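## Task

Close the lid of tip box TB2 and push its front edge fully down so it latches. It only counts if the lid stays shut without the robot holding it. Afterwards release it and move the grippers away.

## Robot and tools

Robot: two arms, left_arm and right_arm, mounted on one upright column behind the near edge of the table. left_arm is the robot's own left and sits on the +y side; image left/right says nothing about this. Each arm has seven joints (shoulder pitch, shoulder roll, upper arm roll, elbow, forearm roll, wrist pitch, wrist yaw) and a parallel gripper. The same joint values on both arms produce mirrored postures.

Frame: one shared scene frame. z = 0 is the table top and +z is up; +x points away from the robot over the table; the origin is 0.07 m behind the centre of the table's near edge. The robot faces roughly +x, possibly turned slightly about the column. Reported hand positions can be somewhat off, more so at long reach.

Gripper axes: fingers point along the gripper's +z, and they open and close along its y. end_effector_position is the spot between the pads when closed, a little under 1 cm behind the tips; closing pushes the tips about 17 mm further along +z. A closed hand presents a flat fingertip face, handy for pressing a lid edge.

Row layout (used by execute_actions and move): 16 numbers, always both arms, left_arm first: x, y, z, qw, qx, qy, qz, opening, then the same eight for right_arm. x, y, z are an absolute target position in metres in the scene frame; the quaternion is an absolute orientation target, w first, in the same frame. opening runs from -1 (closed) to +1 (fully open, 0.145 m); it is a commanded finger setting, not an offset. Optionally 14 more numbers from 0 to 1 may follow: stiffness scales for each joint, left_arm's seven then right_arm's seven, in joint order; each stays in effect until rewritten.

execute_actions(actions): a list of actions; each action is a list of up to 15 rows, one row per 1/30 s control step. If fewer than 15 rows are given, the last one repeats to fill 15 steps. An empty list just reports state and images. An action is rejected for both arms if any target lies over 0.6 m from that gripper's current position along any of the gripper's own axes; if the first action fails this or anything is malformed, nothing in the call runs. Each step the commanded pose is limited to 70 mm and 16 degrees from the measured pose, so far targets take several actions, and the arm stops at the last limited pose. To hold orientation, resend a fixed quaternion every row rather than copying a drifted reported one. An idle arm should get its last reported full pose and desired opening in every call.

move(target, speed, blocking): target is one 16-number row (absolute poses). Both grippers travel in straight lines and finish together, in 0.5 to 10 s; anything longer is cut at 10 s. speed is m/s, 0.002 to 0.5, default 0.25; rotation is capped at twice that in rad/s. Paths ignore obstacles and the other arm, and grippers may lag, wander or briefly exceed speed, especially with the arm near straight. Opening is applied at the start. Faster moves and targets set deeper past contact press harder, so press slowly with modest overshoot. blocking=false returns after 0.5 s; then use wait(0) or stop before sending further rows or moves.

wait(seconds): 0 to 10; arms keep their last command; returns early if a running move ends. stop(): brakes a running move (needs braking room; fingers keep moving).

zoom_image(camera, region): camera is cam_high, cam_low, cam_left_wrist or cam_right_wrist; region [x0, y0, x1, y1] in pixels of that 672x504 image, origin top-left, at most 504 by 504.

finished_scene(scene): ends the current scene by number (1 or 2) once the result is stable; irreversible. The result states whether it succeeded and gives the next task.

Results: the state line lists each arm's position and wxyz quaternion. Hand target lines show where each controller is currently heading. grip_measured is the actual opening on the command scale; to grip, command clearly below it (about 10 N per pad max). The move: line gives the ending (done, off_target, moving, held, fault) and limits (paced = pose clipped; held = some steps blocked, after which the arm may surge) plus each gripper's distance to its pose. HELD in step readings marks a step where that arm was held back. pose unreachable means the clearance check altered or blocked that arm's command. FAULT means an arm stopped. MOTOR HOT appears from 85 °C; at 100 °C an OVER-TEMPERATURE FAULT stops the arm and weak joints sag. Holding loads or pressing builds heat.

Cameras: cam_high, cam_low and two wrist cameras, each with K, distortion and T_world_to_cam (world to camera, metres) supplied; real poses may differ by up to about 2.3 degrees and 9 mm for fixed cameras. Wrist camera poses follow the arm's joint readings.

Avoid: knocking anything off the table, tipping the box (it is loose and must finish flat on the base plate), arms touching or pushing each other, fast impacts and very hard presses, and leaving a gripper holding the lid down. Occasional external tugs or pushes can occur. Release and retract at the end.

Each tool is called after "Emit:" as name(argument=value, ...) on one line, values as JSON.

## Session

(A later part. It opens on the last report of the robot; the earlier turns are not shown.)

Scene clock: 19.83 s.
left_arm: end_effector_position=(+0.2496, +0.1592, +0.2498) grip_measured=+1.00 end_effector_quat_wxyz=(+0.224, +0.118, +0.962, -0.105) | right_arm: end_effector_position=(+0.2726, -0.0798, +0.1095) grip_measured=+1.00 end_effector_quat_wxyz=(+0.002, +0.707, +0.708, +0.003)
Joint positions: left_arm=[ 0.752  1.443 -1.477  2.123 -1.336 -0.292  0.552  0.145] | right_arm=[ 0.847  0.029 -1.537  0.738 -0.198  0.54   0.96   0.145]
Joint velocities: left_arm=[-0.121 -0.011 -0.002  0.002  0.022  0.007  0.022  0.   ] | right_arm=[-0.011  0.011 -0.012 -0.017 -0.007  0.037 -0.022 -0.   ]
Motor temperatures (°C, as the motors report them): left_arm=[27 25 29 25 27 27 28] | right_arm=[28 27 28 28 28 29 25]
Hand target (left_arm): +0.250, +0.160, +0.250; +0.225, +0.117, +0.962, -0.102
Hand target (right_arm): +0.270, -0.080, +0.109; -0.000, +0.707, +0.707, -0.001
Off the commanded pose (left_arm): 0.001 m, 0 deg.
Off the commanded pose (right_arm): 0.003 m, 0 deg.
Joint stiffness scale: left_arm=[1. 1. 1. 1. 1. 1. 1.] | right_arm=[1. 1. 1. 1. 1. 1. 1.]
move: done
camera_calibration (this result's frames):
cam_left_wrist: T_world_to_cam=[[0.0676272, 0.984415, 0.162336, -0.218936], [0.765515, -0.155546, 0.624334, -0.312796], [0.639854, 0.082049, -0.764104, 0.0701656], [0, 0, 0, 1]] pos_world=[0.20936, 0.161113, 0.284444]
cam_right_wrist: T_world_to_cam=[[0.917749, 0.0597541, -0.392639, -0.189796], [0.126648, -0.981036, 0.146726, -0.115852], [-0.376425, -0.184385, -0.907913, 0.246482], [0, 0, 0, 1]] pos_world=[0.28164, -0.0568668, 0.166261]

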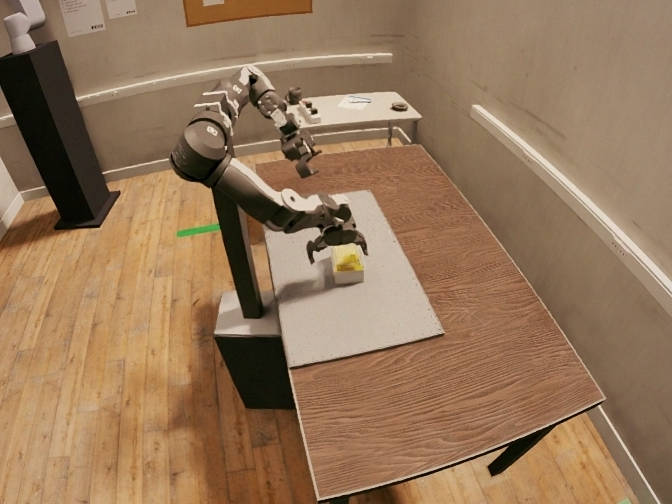

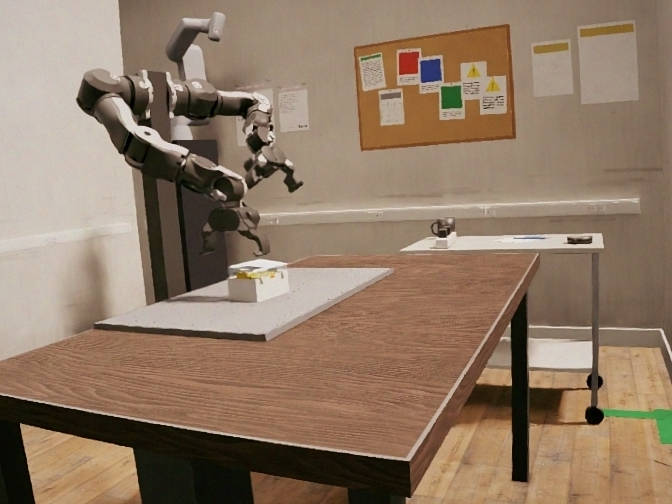

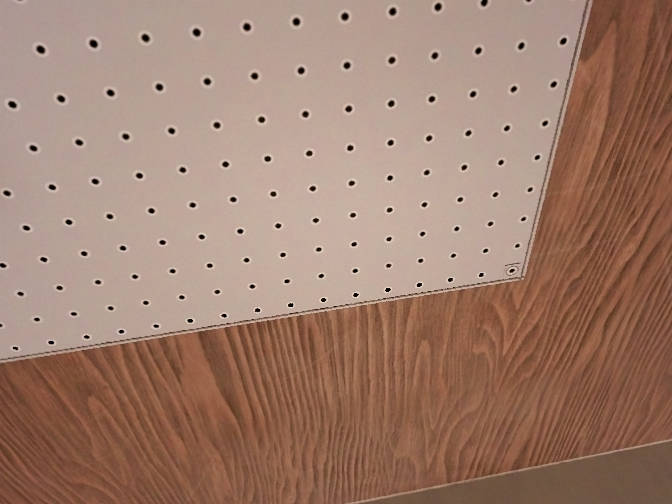

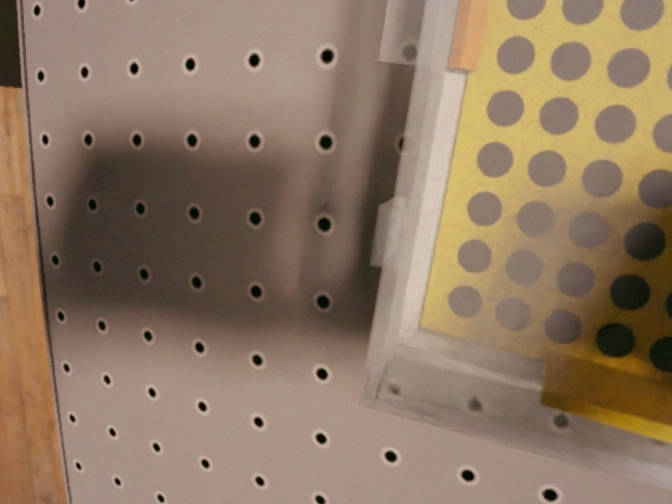

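Emit:
move(target=[0.25,0.16,0.25,0.225,0.117,0.962,-0.102,1, 0.272,-0.045,0.12,0,0.707,0.707,0,-1], speed=0.1)

Emit:
move(target=[0.25,0.16,0.25,0.225,0.117,0.962,-0.102,1, 0.272,-0.045,0.07,0,0.707,0.707,0,-1], speed=0.04)

Emit:
zoom_image(camera="cam_low", region=[180, 180, 360, 315])

Scene clock: 21.57 s.
left_arm: end_effector_position=(+0.2496, +0.1592, +0.2498) grip_measured=+1.00 end_effector_quat_wxyz=(+0.224, +0.118, +0.962, -0.105) | right_arm: end_effector_position=(+0.2715, -0.0441, +0.1194) grip_measured=-1.00 end_effector_quat_wxyz=(-0.001, +0.707, +0.708, +0.002)
Joint positions: left_arm=[ 0.752  1.443 -1.477  2.123 -1.336 -0.292  0.552  0.145] | right_arm=[ 0.855 -0.07  -1.54   0.719 -0.201  0.617  0.985  0.   ]
Joint velocities: left_arm=[-0.011  0.011 -0.002 -0.027  0.037  0.066 -0.007 -0.   ] | right_arm=[-0.033 -0.033  0.002  0.002  0.007  0.051  0.007  0.   ]
Motor temperatures (°C, as the motors report them): left_arm=[27 25 29 25 27 27 28] | right_arm=[28 27 28 28 28 29 25]
Hand target (left_arm): +0.250, +0.160, +0.250; +0.225, +0.117, +0.962, -0.102
Hand target (right_arm): +0.272, -0.045, +0.120; -0.000, +0.707, +0.707, -0.001
Off the commanded pose (left_arm): 0.001 m, 0 deg.
Off the commanded pose (right_arm): 0.001 m, 0 deg.
Joint stiffness scale: left_arm=[1. 1. 1. 1. 1. 1. 1.] | right_arm=[1. 1. 1. 1. 1. 1. 1.]
move: done
camera_calibration (this result's frames):
cam_left_wrist: T_world_to_cam=[[0.0676272, 0.984415, 0.162336, -0.218936], [0.765515, -0.155546, 0.624334, -0.312796], [0.639854, 0.082049, -0.764104, 0.0701656], [0, 0, 0, 1]] pos_world=[0.20936, 0.161113, 0.284444]
cam_right_wrist: T_world_to_cam=[[0.91569, 0.0607168, -0.397273, -0.185796], [0.127326, -0.981428, 0.143484, -0.0819114], [-0.381183, -0.18197, -0.906414, 0.262879], [0, 0, 0, 1]] pos_world=[0.280766, -0.0212731, 0.176218]

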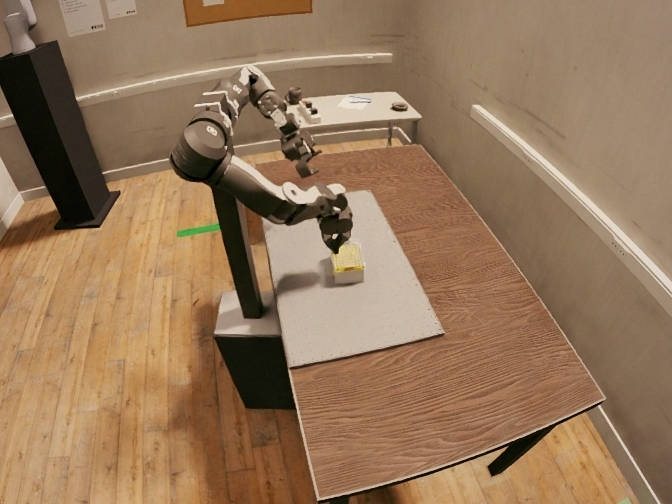

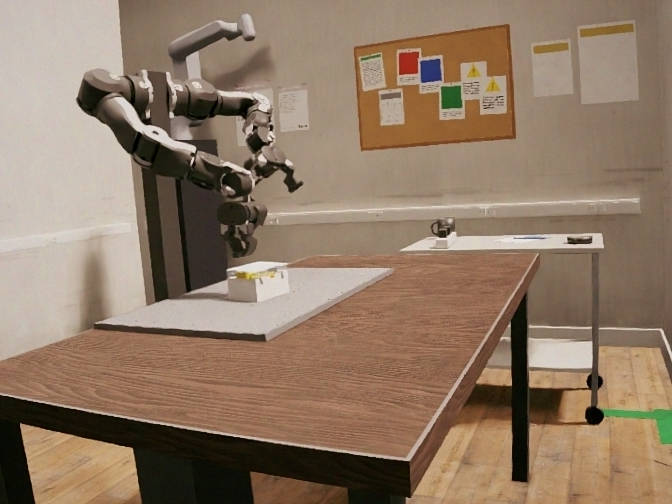

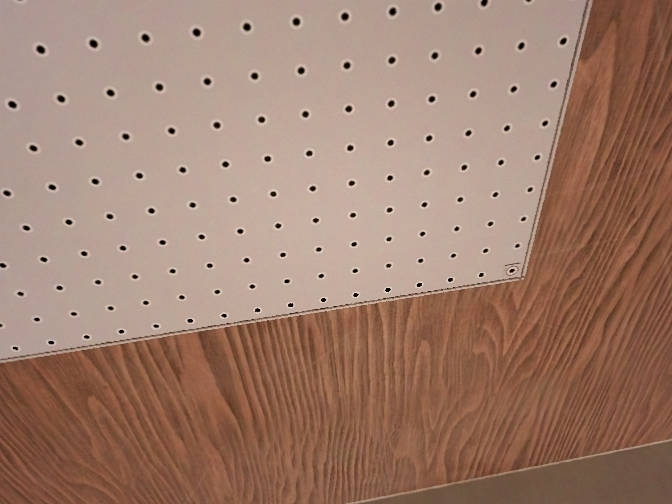

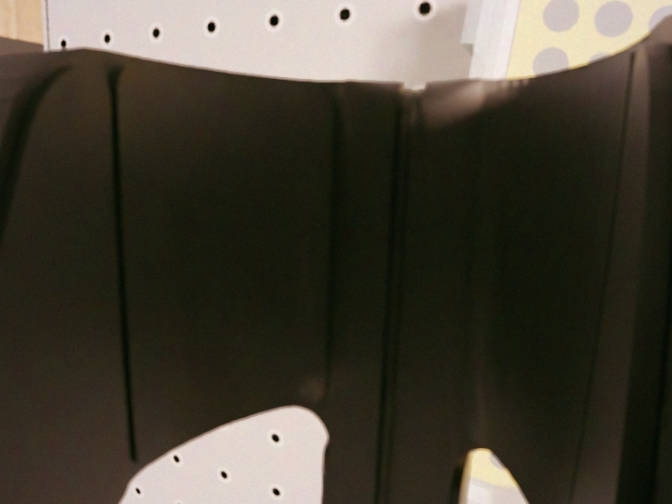

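Scene clock: 23.03 s.
left_arm: end_effector_position=(+0.2496, +0.1592, +0.2498) grip_measured=+1.00 end_effector_quat_wxyz=(+0.224, +0.118, +0.962, -0.105) | right_arm: end_effector_position=(+0.2714, -0.0460, +0.0917) grip_measured=-1.00 end_effector_quat_wxyz=(-0.013, +0.715, +0.699, +0.004)
Joint positions: left_arm=[ 0.752  1.443 -1.477  2.123 -1.336 -0.292  0.552  0.145] | right_arm=[ 0.798 -0.18  -1.486  0.438 -0.219  0.458  0.918  0.   ]
Joint velocities: left_arm=[-0.055 -0.033 -0.002 -0.012  0.051 -0.022  0.022  0.   ] | right_arm=[-0.055  0.055  0.022 -0.007 -0.095  0.081 -0.037 -0.   ]
Motor temperatures (°C, as the motors report them): left_arm=[27 25 29 25 27 28 28] | right_arm=[28 27 28 28 28 29 25]
Hand target (left_arm): +0.250, +0.160, +0.250; +0.225, +0.117, +0.962, -0.102
Hand target (right_arm): +0.269, -0.046, +0.075; +0.006, +0.708, +0.705, +0.032
Off the commanded pose (left_arm): 0.001 m, 0 deg.
Off the commanded pose (right_arm): 0.022 m, 2 deg.
Joint stiffness scale: left_arm=[1. 1. 1. 1. 1. 1. 1.] | right_arm=[1. 1. 1. 1. 1. 1. 1.]
joint sent to its limit (right arm) — the command would take joint 2 (shoulder roll) past its lower limit, so that joint was sent only as far as its limit.
move: off_target (right_arm)
camera_calibration (this result's frames):
cam_left_wrist: T_world_to_cam=[[0.0676272, 0.984415, 0.162336, -0.218936], [0.765515, -0.155546, 0.624334, -0.312796], [0.639854, 0.082049, -0.764104, 0.0701656], [0, 0, 0, 1]] pos_world=[0.20936, 0.161113, 0.284444]
cam_right_wrist: T_world_to_cam=[[0.911067, 0.0477893, -0.40948, -0.194903], [0.106992, -0.986634, 0.122904, -0.0726161], [-0.398134, -0.155785, -0.904003, 0.24291], [0, 0, 0, 1]] pos_world=[0.28205, -0.0244896, 0.148707]

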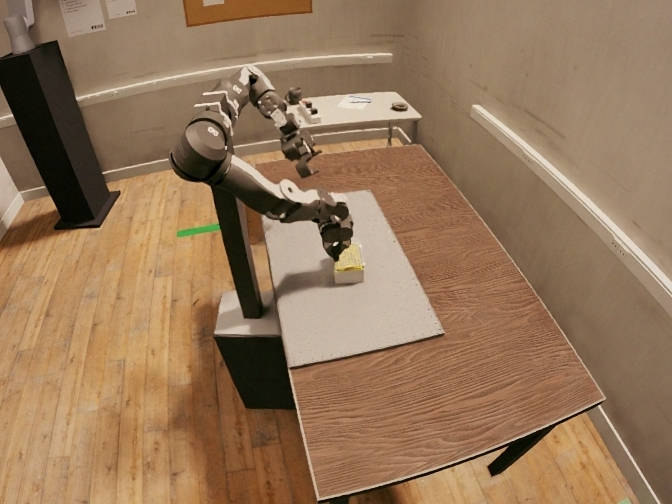

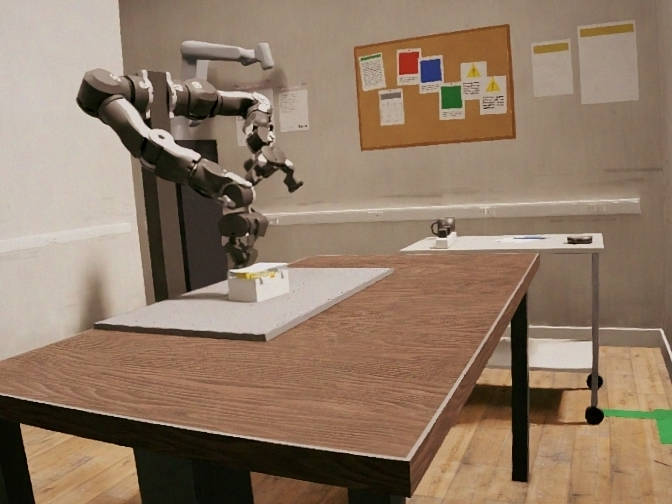

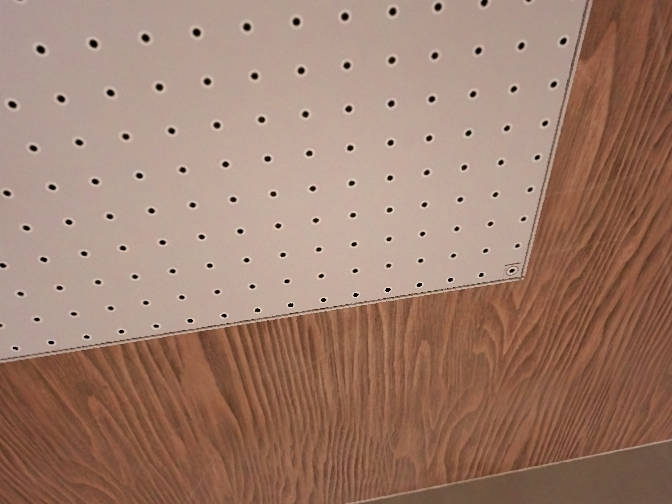

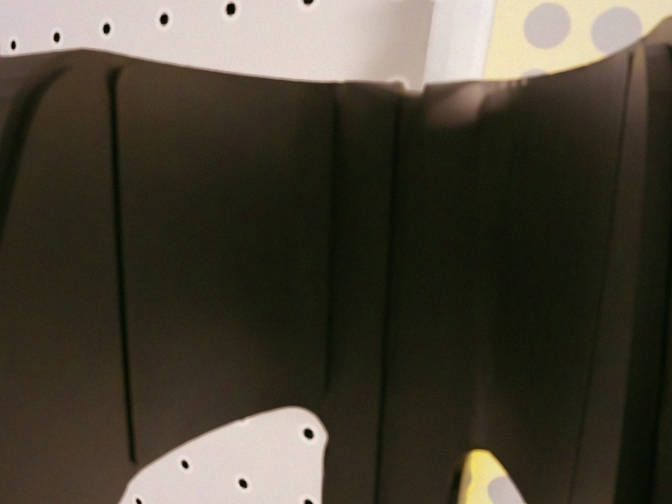

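Region (180, 180, 360, 315) of cam_low's 672x504 image, scaled by 2.800, with more detail than that image has; it fills the top 378 rows of this view, and the rest is white.

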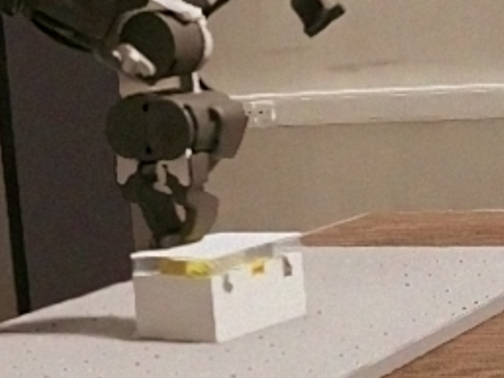

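Emit:
move(target=[0.25,0.16,0.25,0.225,0.117,0.962,-0.102,1, 0.25,-0.12,0.16,0,0.707,0.707,0,-1], speed=0.1)

Emit:
zoom_image(camera="cam_low", region=[210, 240, 310, 315])

Emit:
zoom_image(camera="cam_high", region=[300, 220, 400, 295])

Scene clock: 24.97 s.
left_arm: end_effector_position=(+0.2496, +0.1592, +0.2498) grip_measured=+1.00 end_effector_quat_wxyz=(+0.224, +0.118, +0.962, -0.105) | right_arm: end_effector_position=(+0.2516, -0.1204, +0.1603) grip_measured=-1.00 end_effector_quat_wxyz=(+0.003, +0.706, +0.709, +0.003)
Joint positions: left_arm=[ 0.752  1.443 -1.477  2.123 -1.336 -0.292  0.552  0.145] | right_arm=[ 0.916  0.356 -1.516  1.244 -0.231  0.702  1.097  0.   ]
Joint velocities: left_arm=[-0.099  0.011 -0.012 -0.007 -0.007 -0.022 -0.007  0.   ] | right_arm=[-0.011  0.033 -0.017  0.012  0.037  0.007  0.007  0.   ]
Motor temperatures (°C, as the motors report them): left_arm=[27 25 29 25 27 28 28] | right_arm=[28 27 28 28 28 29 26]
Hand target (left_arm): +0.250, +0.160, +0.250; +0.225, +0.117, +0.962, -0.102
Hand target (right_arm): +0.250, -0.121, +0.160; +0.001, +0.706, +0.709, -0.001
Off the commanded pose (left_arm): 0.001 m, 0 deg.
Off the commanded pose (right_arm): 0.002 m, 1 deg.
Joint stiffness scale: left_arm=[1. 1. 1. 1. 1. 1. 1.] | right_arm=[1. 1. 1. 1. 1. 1. 1.]
move: done
camera_calibration (this result's frames):
cam_left_wrist: T_world_to_cam=[[0.0676272, 0.984415, 0.162336, -0.218936], [0.765515, -0.155546, 0.624334, -0.312796], [0.639854, 0.082049, -0.764104, 0.0701656], [0, 0, 0, 1]] pos_world=[0.20936, 0.161113, 0.284444]
cam_right_wrist: T_world_to_cam=[[0.91802, 0.0611715, -0.391787, -0.148132], [0.129155, -0.980279, 0.149576, -0.161425], [-0.37491, -0.187915, -0.907816, 0.276392], [0, 0, 0, 1]] pos_world=[0.260459, -0.0972419, 0.217023]

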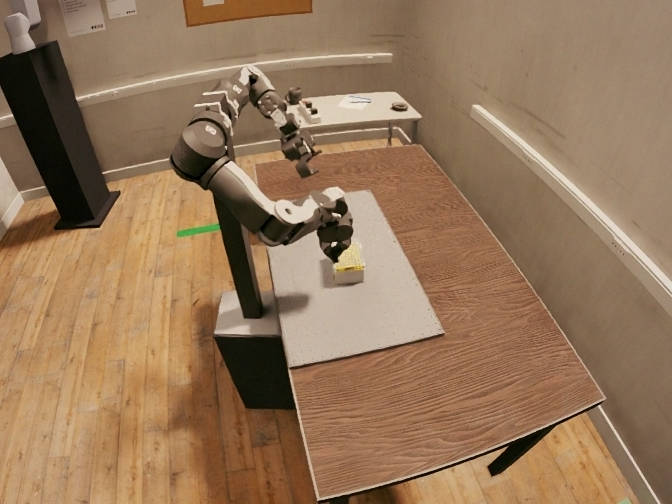

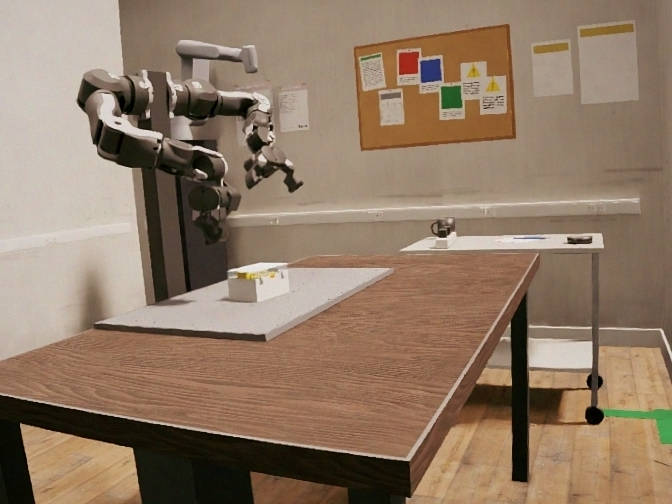

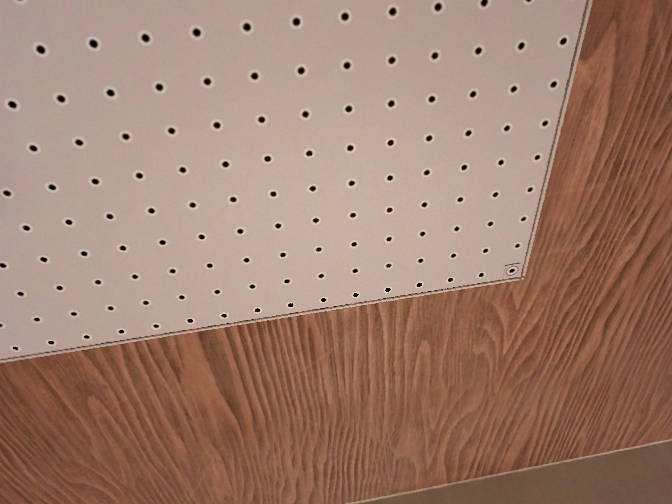

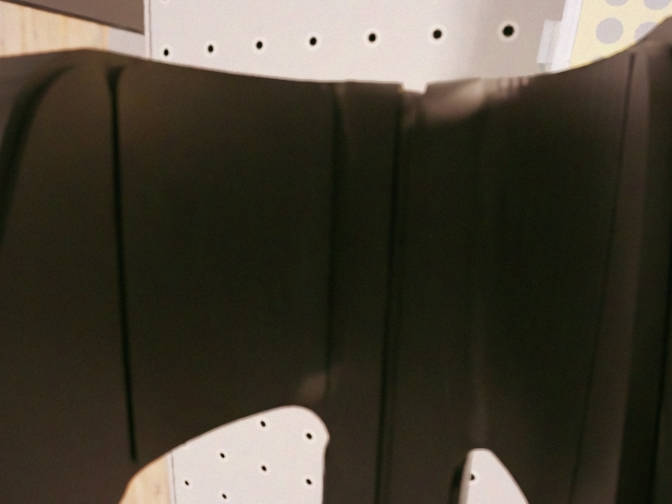

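Region (210, 240, 310, 315) of cam_low's 672x504 image, scaled by 5.040, with more detail than that image has; it fills the top 378 rows of this view, and the rest is white.

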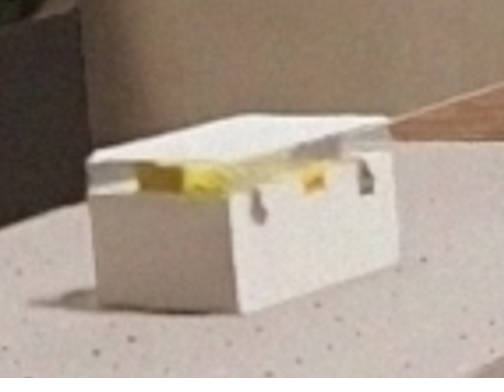

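Region (300, 220, 400, 295) of cam_high's 672x504 image, scaled by 5.040, with more detail than that image has; it fills the top 378 rows of this view, and the rest is white.

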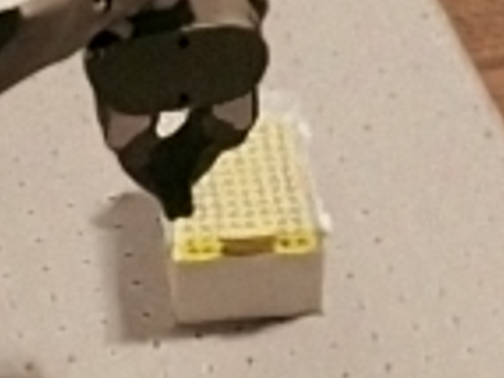

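Emit:
move(target=[0.25,0.16,0.25,0.225,0.117,0.962,-0.102,1, 0.268,-0.075,0.115,0,0.707,0.707,0,-1], speed=0.1)

Emit:
move(target=[0.25,0.16,0.25,0.225,0.117,0.962,-0.102,1, 0.268,-0.075,0.075,0,0.707,0.707,0,-1], speed=0.04)

Scene clock: 26.50 s.
left_arm: end_effector_position=(+0.2496, +0.1592, +0.2498) grip_measured=+1.00 end_effector_quat_wxyz=(+0.224, +0.118, +0.962, -0.105) | right_arm: end_effector_position=(+0.2669, -0.0749, +0.1150) grip_measured=-1.00 end_effector_quat_wxyz=(-0.002, +0.708, +0.706, -0.003)
Joint positions: left_arm=[ 0.752  1.443 -1.477  2.123 -1.336 -0.292  0.552  0.145] | right_arm=[ 0.838  0.042 -1.512  0.8   -0.236  0.59   1.     0.   ]
Joint velocities: left_arm=[ 0.077  0.055  0.007  0.007 -0.051  0.081  0.037 -0.   ] | right_arm=[-0.011  0.077 -0.007  0.002 -0.066  0.066  0.037 -0.   ]
Motor temperatures (°C, as the motors report them): left_arm=[27 25 29 25 27 28 28] | right_arm=[28 27 28 28 28 29 26]
Hand target (left_arm): +0.250, +0.160, +0.250; +0.225, +0.117, +0.962, -0.102
Hand target (right_arm): +0.268, -0.075, +0.115; -0.001, +0.708, +0.706, +0.000
Off the commanded pose (left_arm): 0.001 m, 0 deg.
Off the commanded pose (right_arm): 0.001 m, 0 deg.
Joint stiffness scale: left_arm=[1. 1. 1. 1. 1. 1. 1.] | right_arm=[1. 1. 1. 1. 1. 1. 1.]
move: done
camera_calibration (this result's frames):
cam_left_wrist: T_world_to_cam=[[0.0676272, 0.984415, 0.162336, -0.218936], [0.765515, -0.155546, 0.624334, -0.312796], [0.639854, 0.082049, -0.764104, 0.0701656], [0, 0, 0, 1]] pos_world=[0.20936, 0.161113, 0.284444]
cam_right_wrist: T_world_to_cam=[[0.9127, 0.0553745, -0.40486, -0.180257], [0.125562, -0.980847, 0.148907, -0.111033], [-0.38886, -0.186743, -0.902172, 0.252679], [0, 0, 0, 1]] pos_world=[0.276719, -0.051739, 0.171515]

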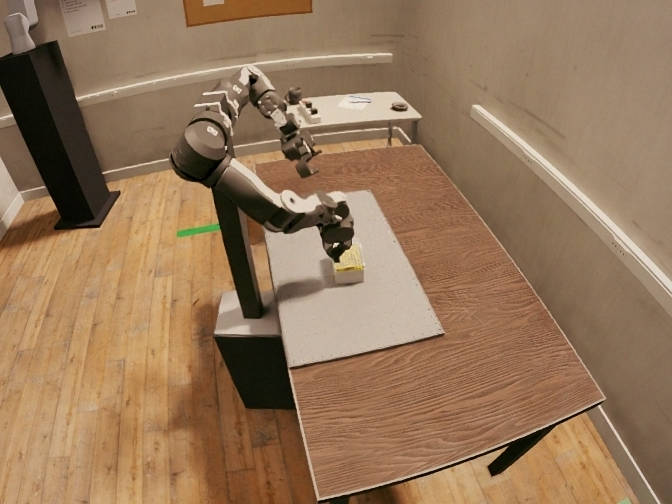

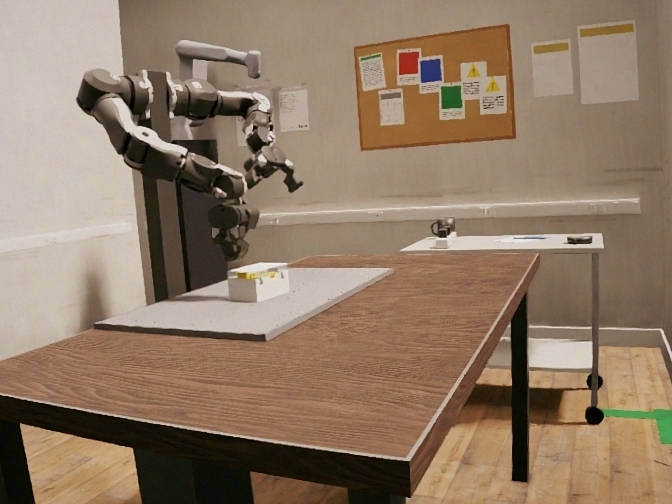

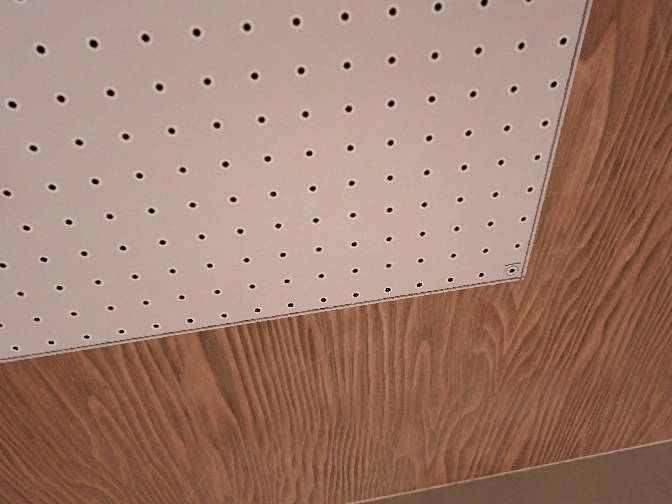

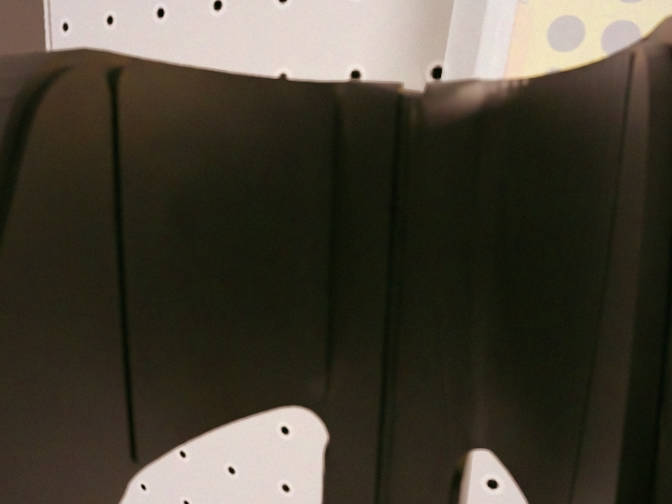

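Scene clock: 27.73 s.
left_arm: end_effector_position=(+0.2496, +0.1592, +0.2498) grip_measured=+1.00 end_effector_quat_wxyz=(+0.224, +0.118, +0.962, -0.105) | right_arm: end_effector_position=(+0.2685, -0.0749, +0.0921) grip_measured=-1.00 end_effector_quat_wxyz=(-0.021, +0.714, +0.699, -0.020)
Joint positions: left_arm=[ 0.752  1.443 -1.477  2.123 -1.336 -0.292  0.552  0.145] | right_arm=[ 0.802 -0.102 -1.437  0.479 -0.288  0.43   0.996  0.   ]
Joint velocities: left_arm=[-0.077 -0.011  0.007 -0.012 -0.007 -0.022 -0.037 -0.   ] | right_arm=[-0.121 -0.011  0.061 -0.012 -0.066 -0.022 -0.007 -0.   ]
Motor temperatures (°C, as the motors report them): left_arm=[27 25 29 25 27 28 28] | right_arm=[28 27 28 28 28 29 26]
Hand target (left_arm): +0.250, +0.160, +0.250; +0.225, +0.117, +0.962, -0.102
Hand target (right_arm): +0.267, -0.075, +0.078; -0.001, +0.708, +0.706, +0.001
Off the commanded pose (left_arm): 0.001 m, 0 deg.
Off the commanded pose (right_arm): 0.017 m, 4 deg.
Joint stiffness scale: left_arm=[1. 1. 1. 1. 1. 1. 1.] | right_arm=[1. 1. 1. 1. 1. 1. 1.]
move: off_target (right_arm)
camera_calibration (this result's frames):
cam_left_wrist: T_world_to_cam=[[0.0676272, 0.984415, 0.162336, -0.218936], [0.765515, -0.155546, 0.624334, -0.312796], [0.639854, 0.082049, -0.764104, 0.0701656], [0, 0, 0, 1]] pos_world=[0.20936, 0.161113, 0.284444]
cam_right_wrist: T_world_to_cam=[[0.891316, 0.0386664, -0.451731, -0.182156], [0.113369, -0.983713, 0.139489, -0.103921], [-0.43898, -0.175541, -0.881182, 0.244978], [0, 0, 0, 1]] pos_world=[0.28168, -0.0521814, 0.14808]

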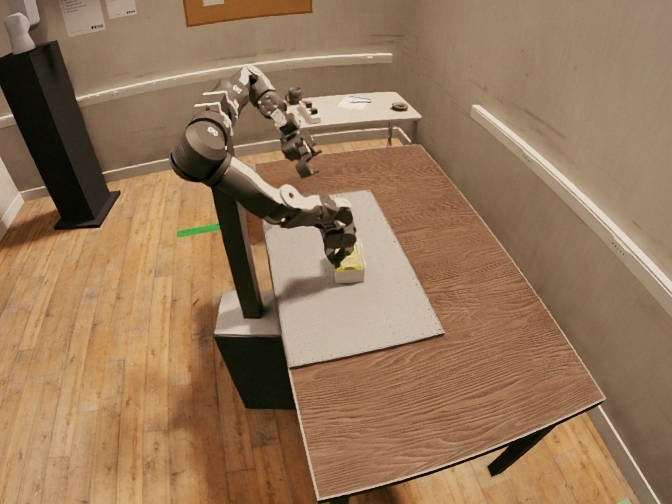

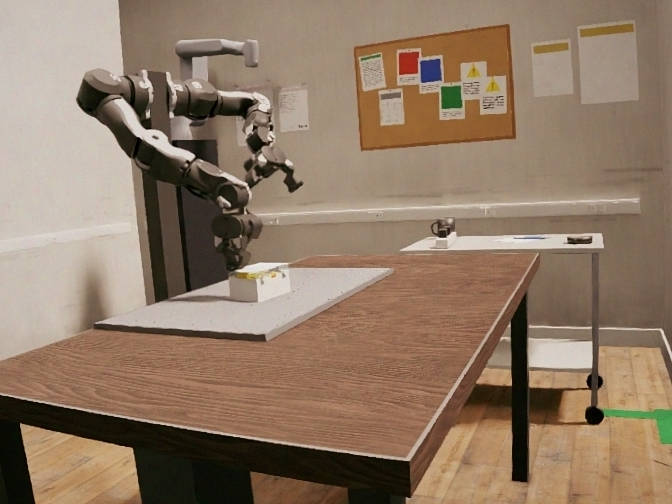

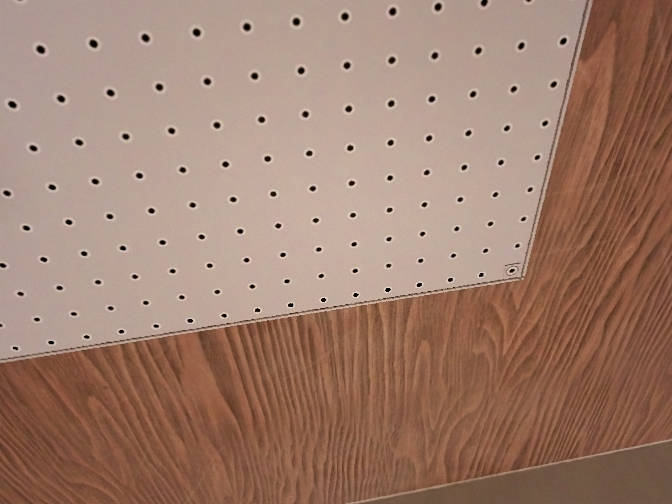

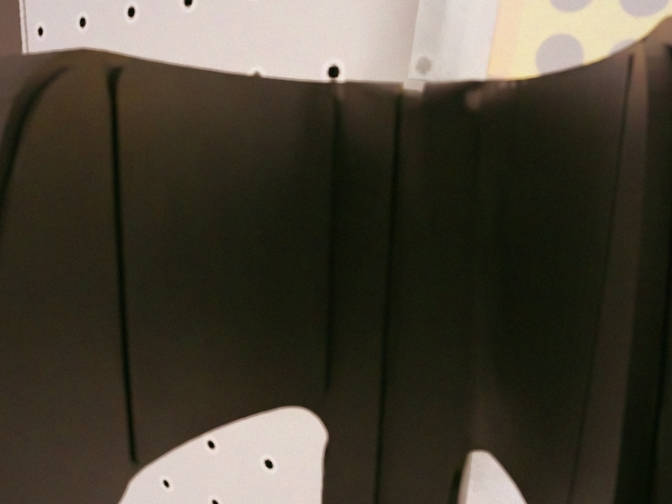

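Same hard stop at 0.092, so the lid is down. Moving clear.

Emit:
move(target=[0.25,0.16,0.25,0.225,0.117,0.962,-0.102,1, 0.25,-0.15,0.2,0,0.707,0.707,0,-1], speed=0.15)

Emit:
finished_scene(scene=1)

Scene clock: 29.37 s.
left_arm: end_effector_position=(+0.2496, +0.1592, +0.2498) grip_measured=+1.00 end_effector_quat_wxyz=(+0.224, +0.118, +0.962, -0.105) | right_arm: end_effector_position=(+0.2512, -0.1509, +0.2007) grip_measured=-1.00 end_effector_quat_wxyz=(+0.004, +0.705, +0.709, +0.002)
Joint positions: left_arm=[ 0.752  1.443 -1.477  2.123 -1.336 -0.292  0.552  0.145] | right_arm=[ 0.982  0.511 -1.453  1.416 -0.277  0.696  1.24   0.   ]
Joint velocities: left_arm=[ 0.055 -0.033  0.002  0.002  0.007  0.081  0.022 -0.   ] | right_arm=[-0.011  0.033  0.002 -0.007 -0.037  0.022  0.007  0.   ]
Motor temperatures (°C, as the motors report them): left_arm=[27 25 29 26 27 28 28] | right_arm=[28 27 28 28 28 29 26]
Hand target (left_arm): +0.250, +0.160, +0.250; +0.225, +0.117, +0.962, -0.102
Hand target (right_arm): +0.249, -0.151, +0.200; +0.002, +0.705, +0.709, -0.002
Off the commanded pose (left_arm): 0.001 m, 0 deg.
Off the commanded pose (right_arm): 0.002 m, 1 deg.
Joint stiffness scale: left_arm=[1. 1. 1. 1. 1. 1. 1.] | right_arm=[1. 1. 1. 1. 1. 1. 1.]
move: done
camera_calibration (this result's frames):
cam_left_wrist: T_world_to_cam=[[0.0676272, 0.984415, 0.162336, -0.218936], [0.765515, -0.155546, 0.624334, -0.312796], [0.639854, 0.082049, -0.764104, 0.0701656], [0, 0, 0, 1]] pos_world=[0.20936, 0.161113, 0.284444]
cam_right_wrist: T_world_to_cam=[[0.918262, 0.0622467, -0.39105, -0.130107], [0.131536, -0.979438, 0.152966, -0.198519], [-0.373487, -0.1919, -0.907569, 0.306137], [0, 0, 0, 1]] pos_world=[0.259923, -0.12759, 0.257329]

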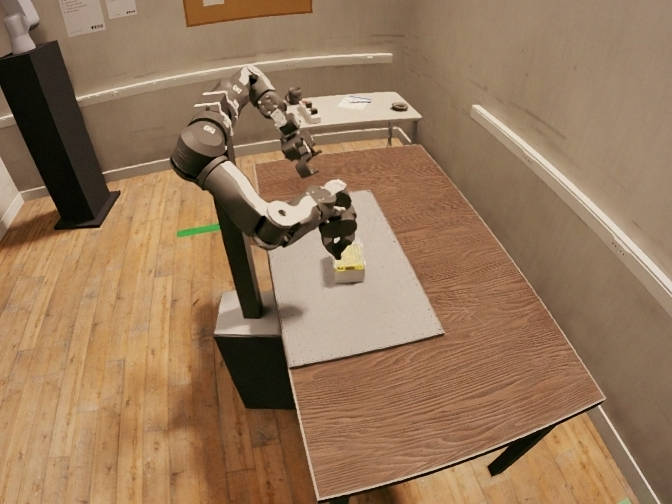

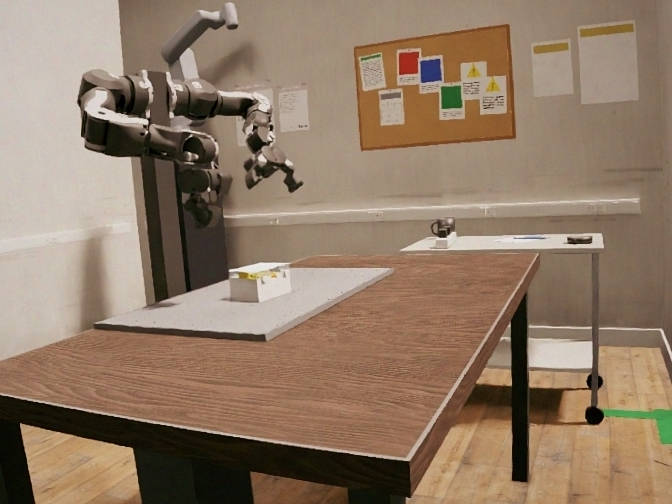

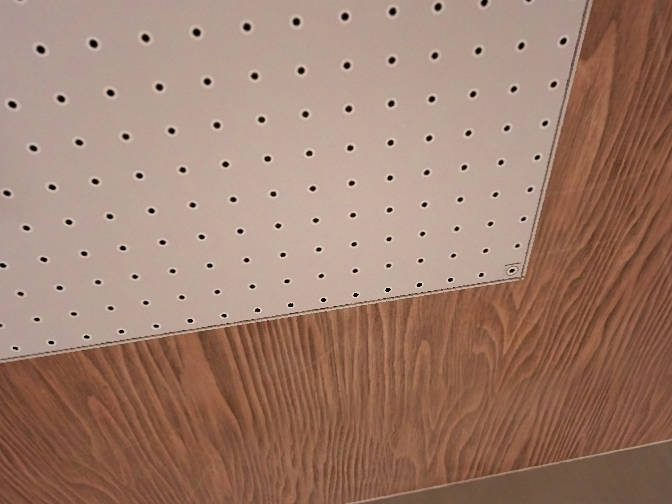

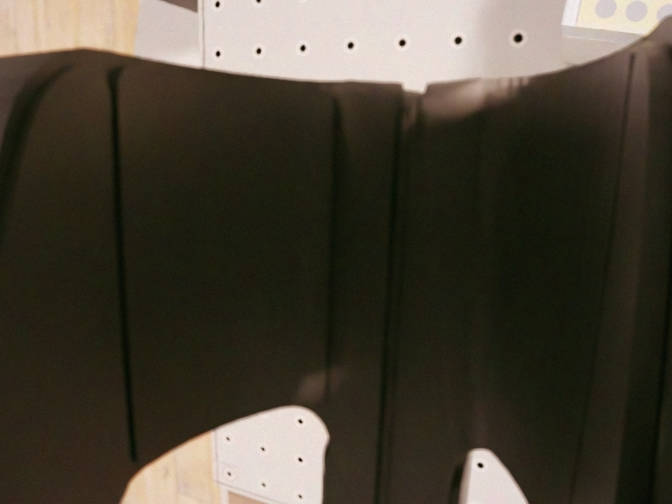

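The scene is finished: the task was done.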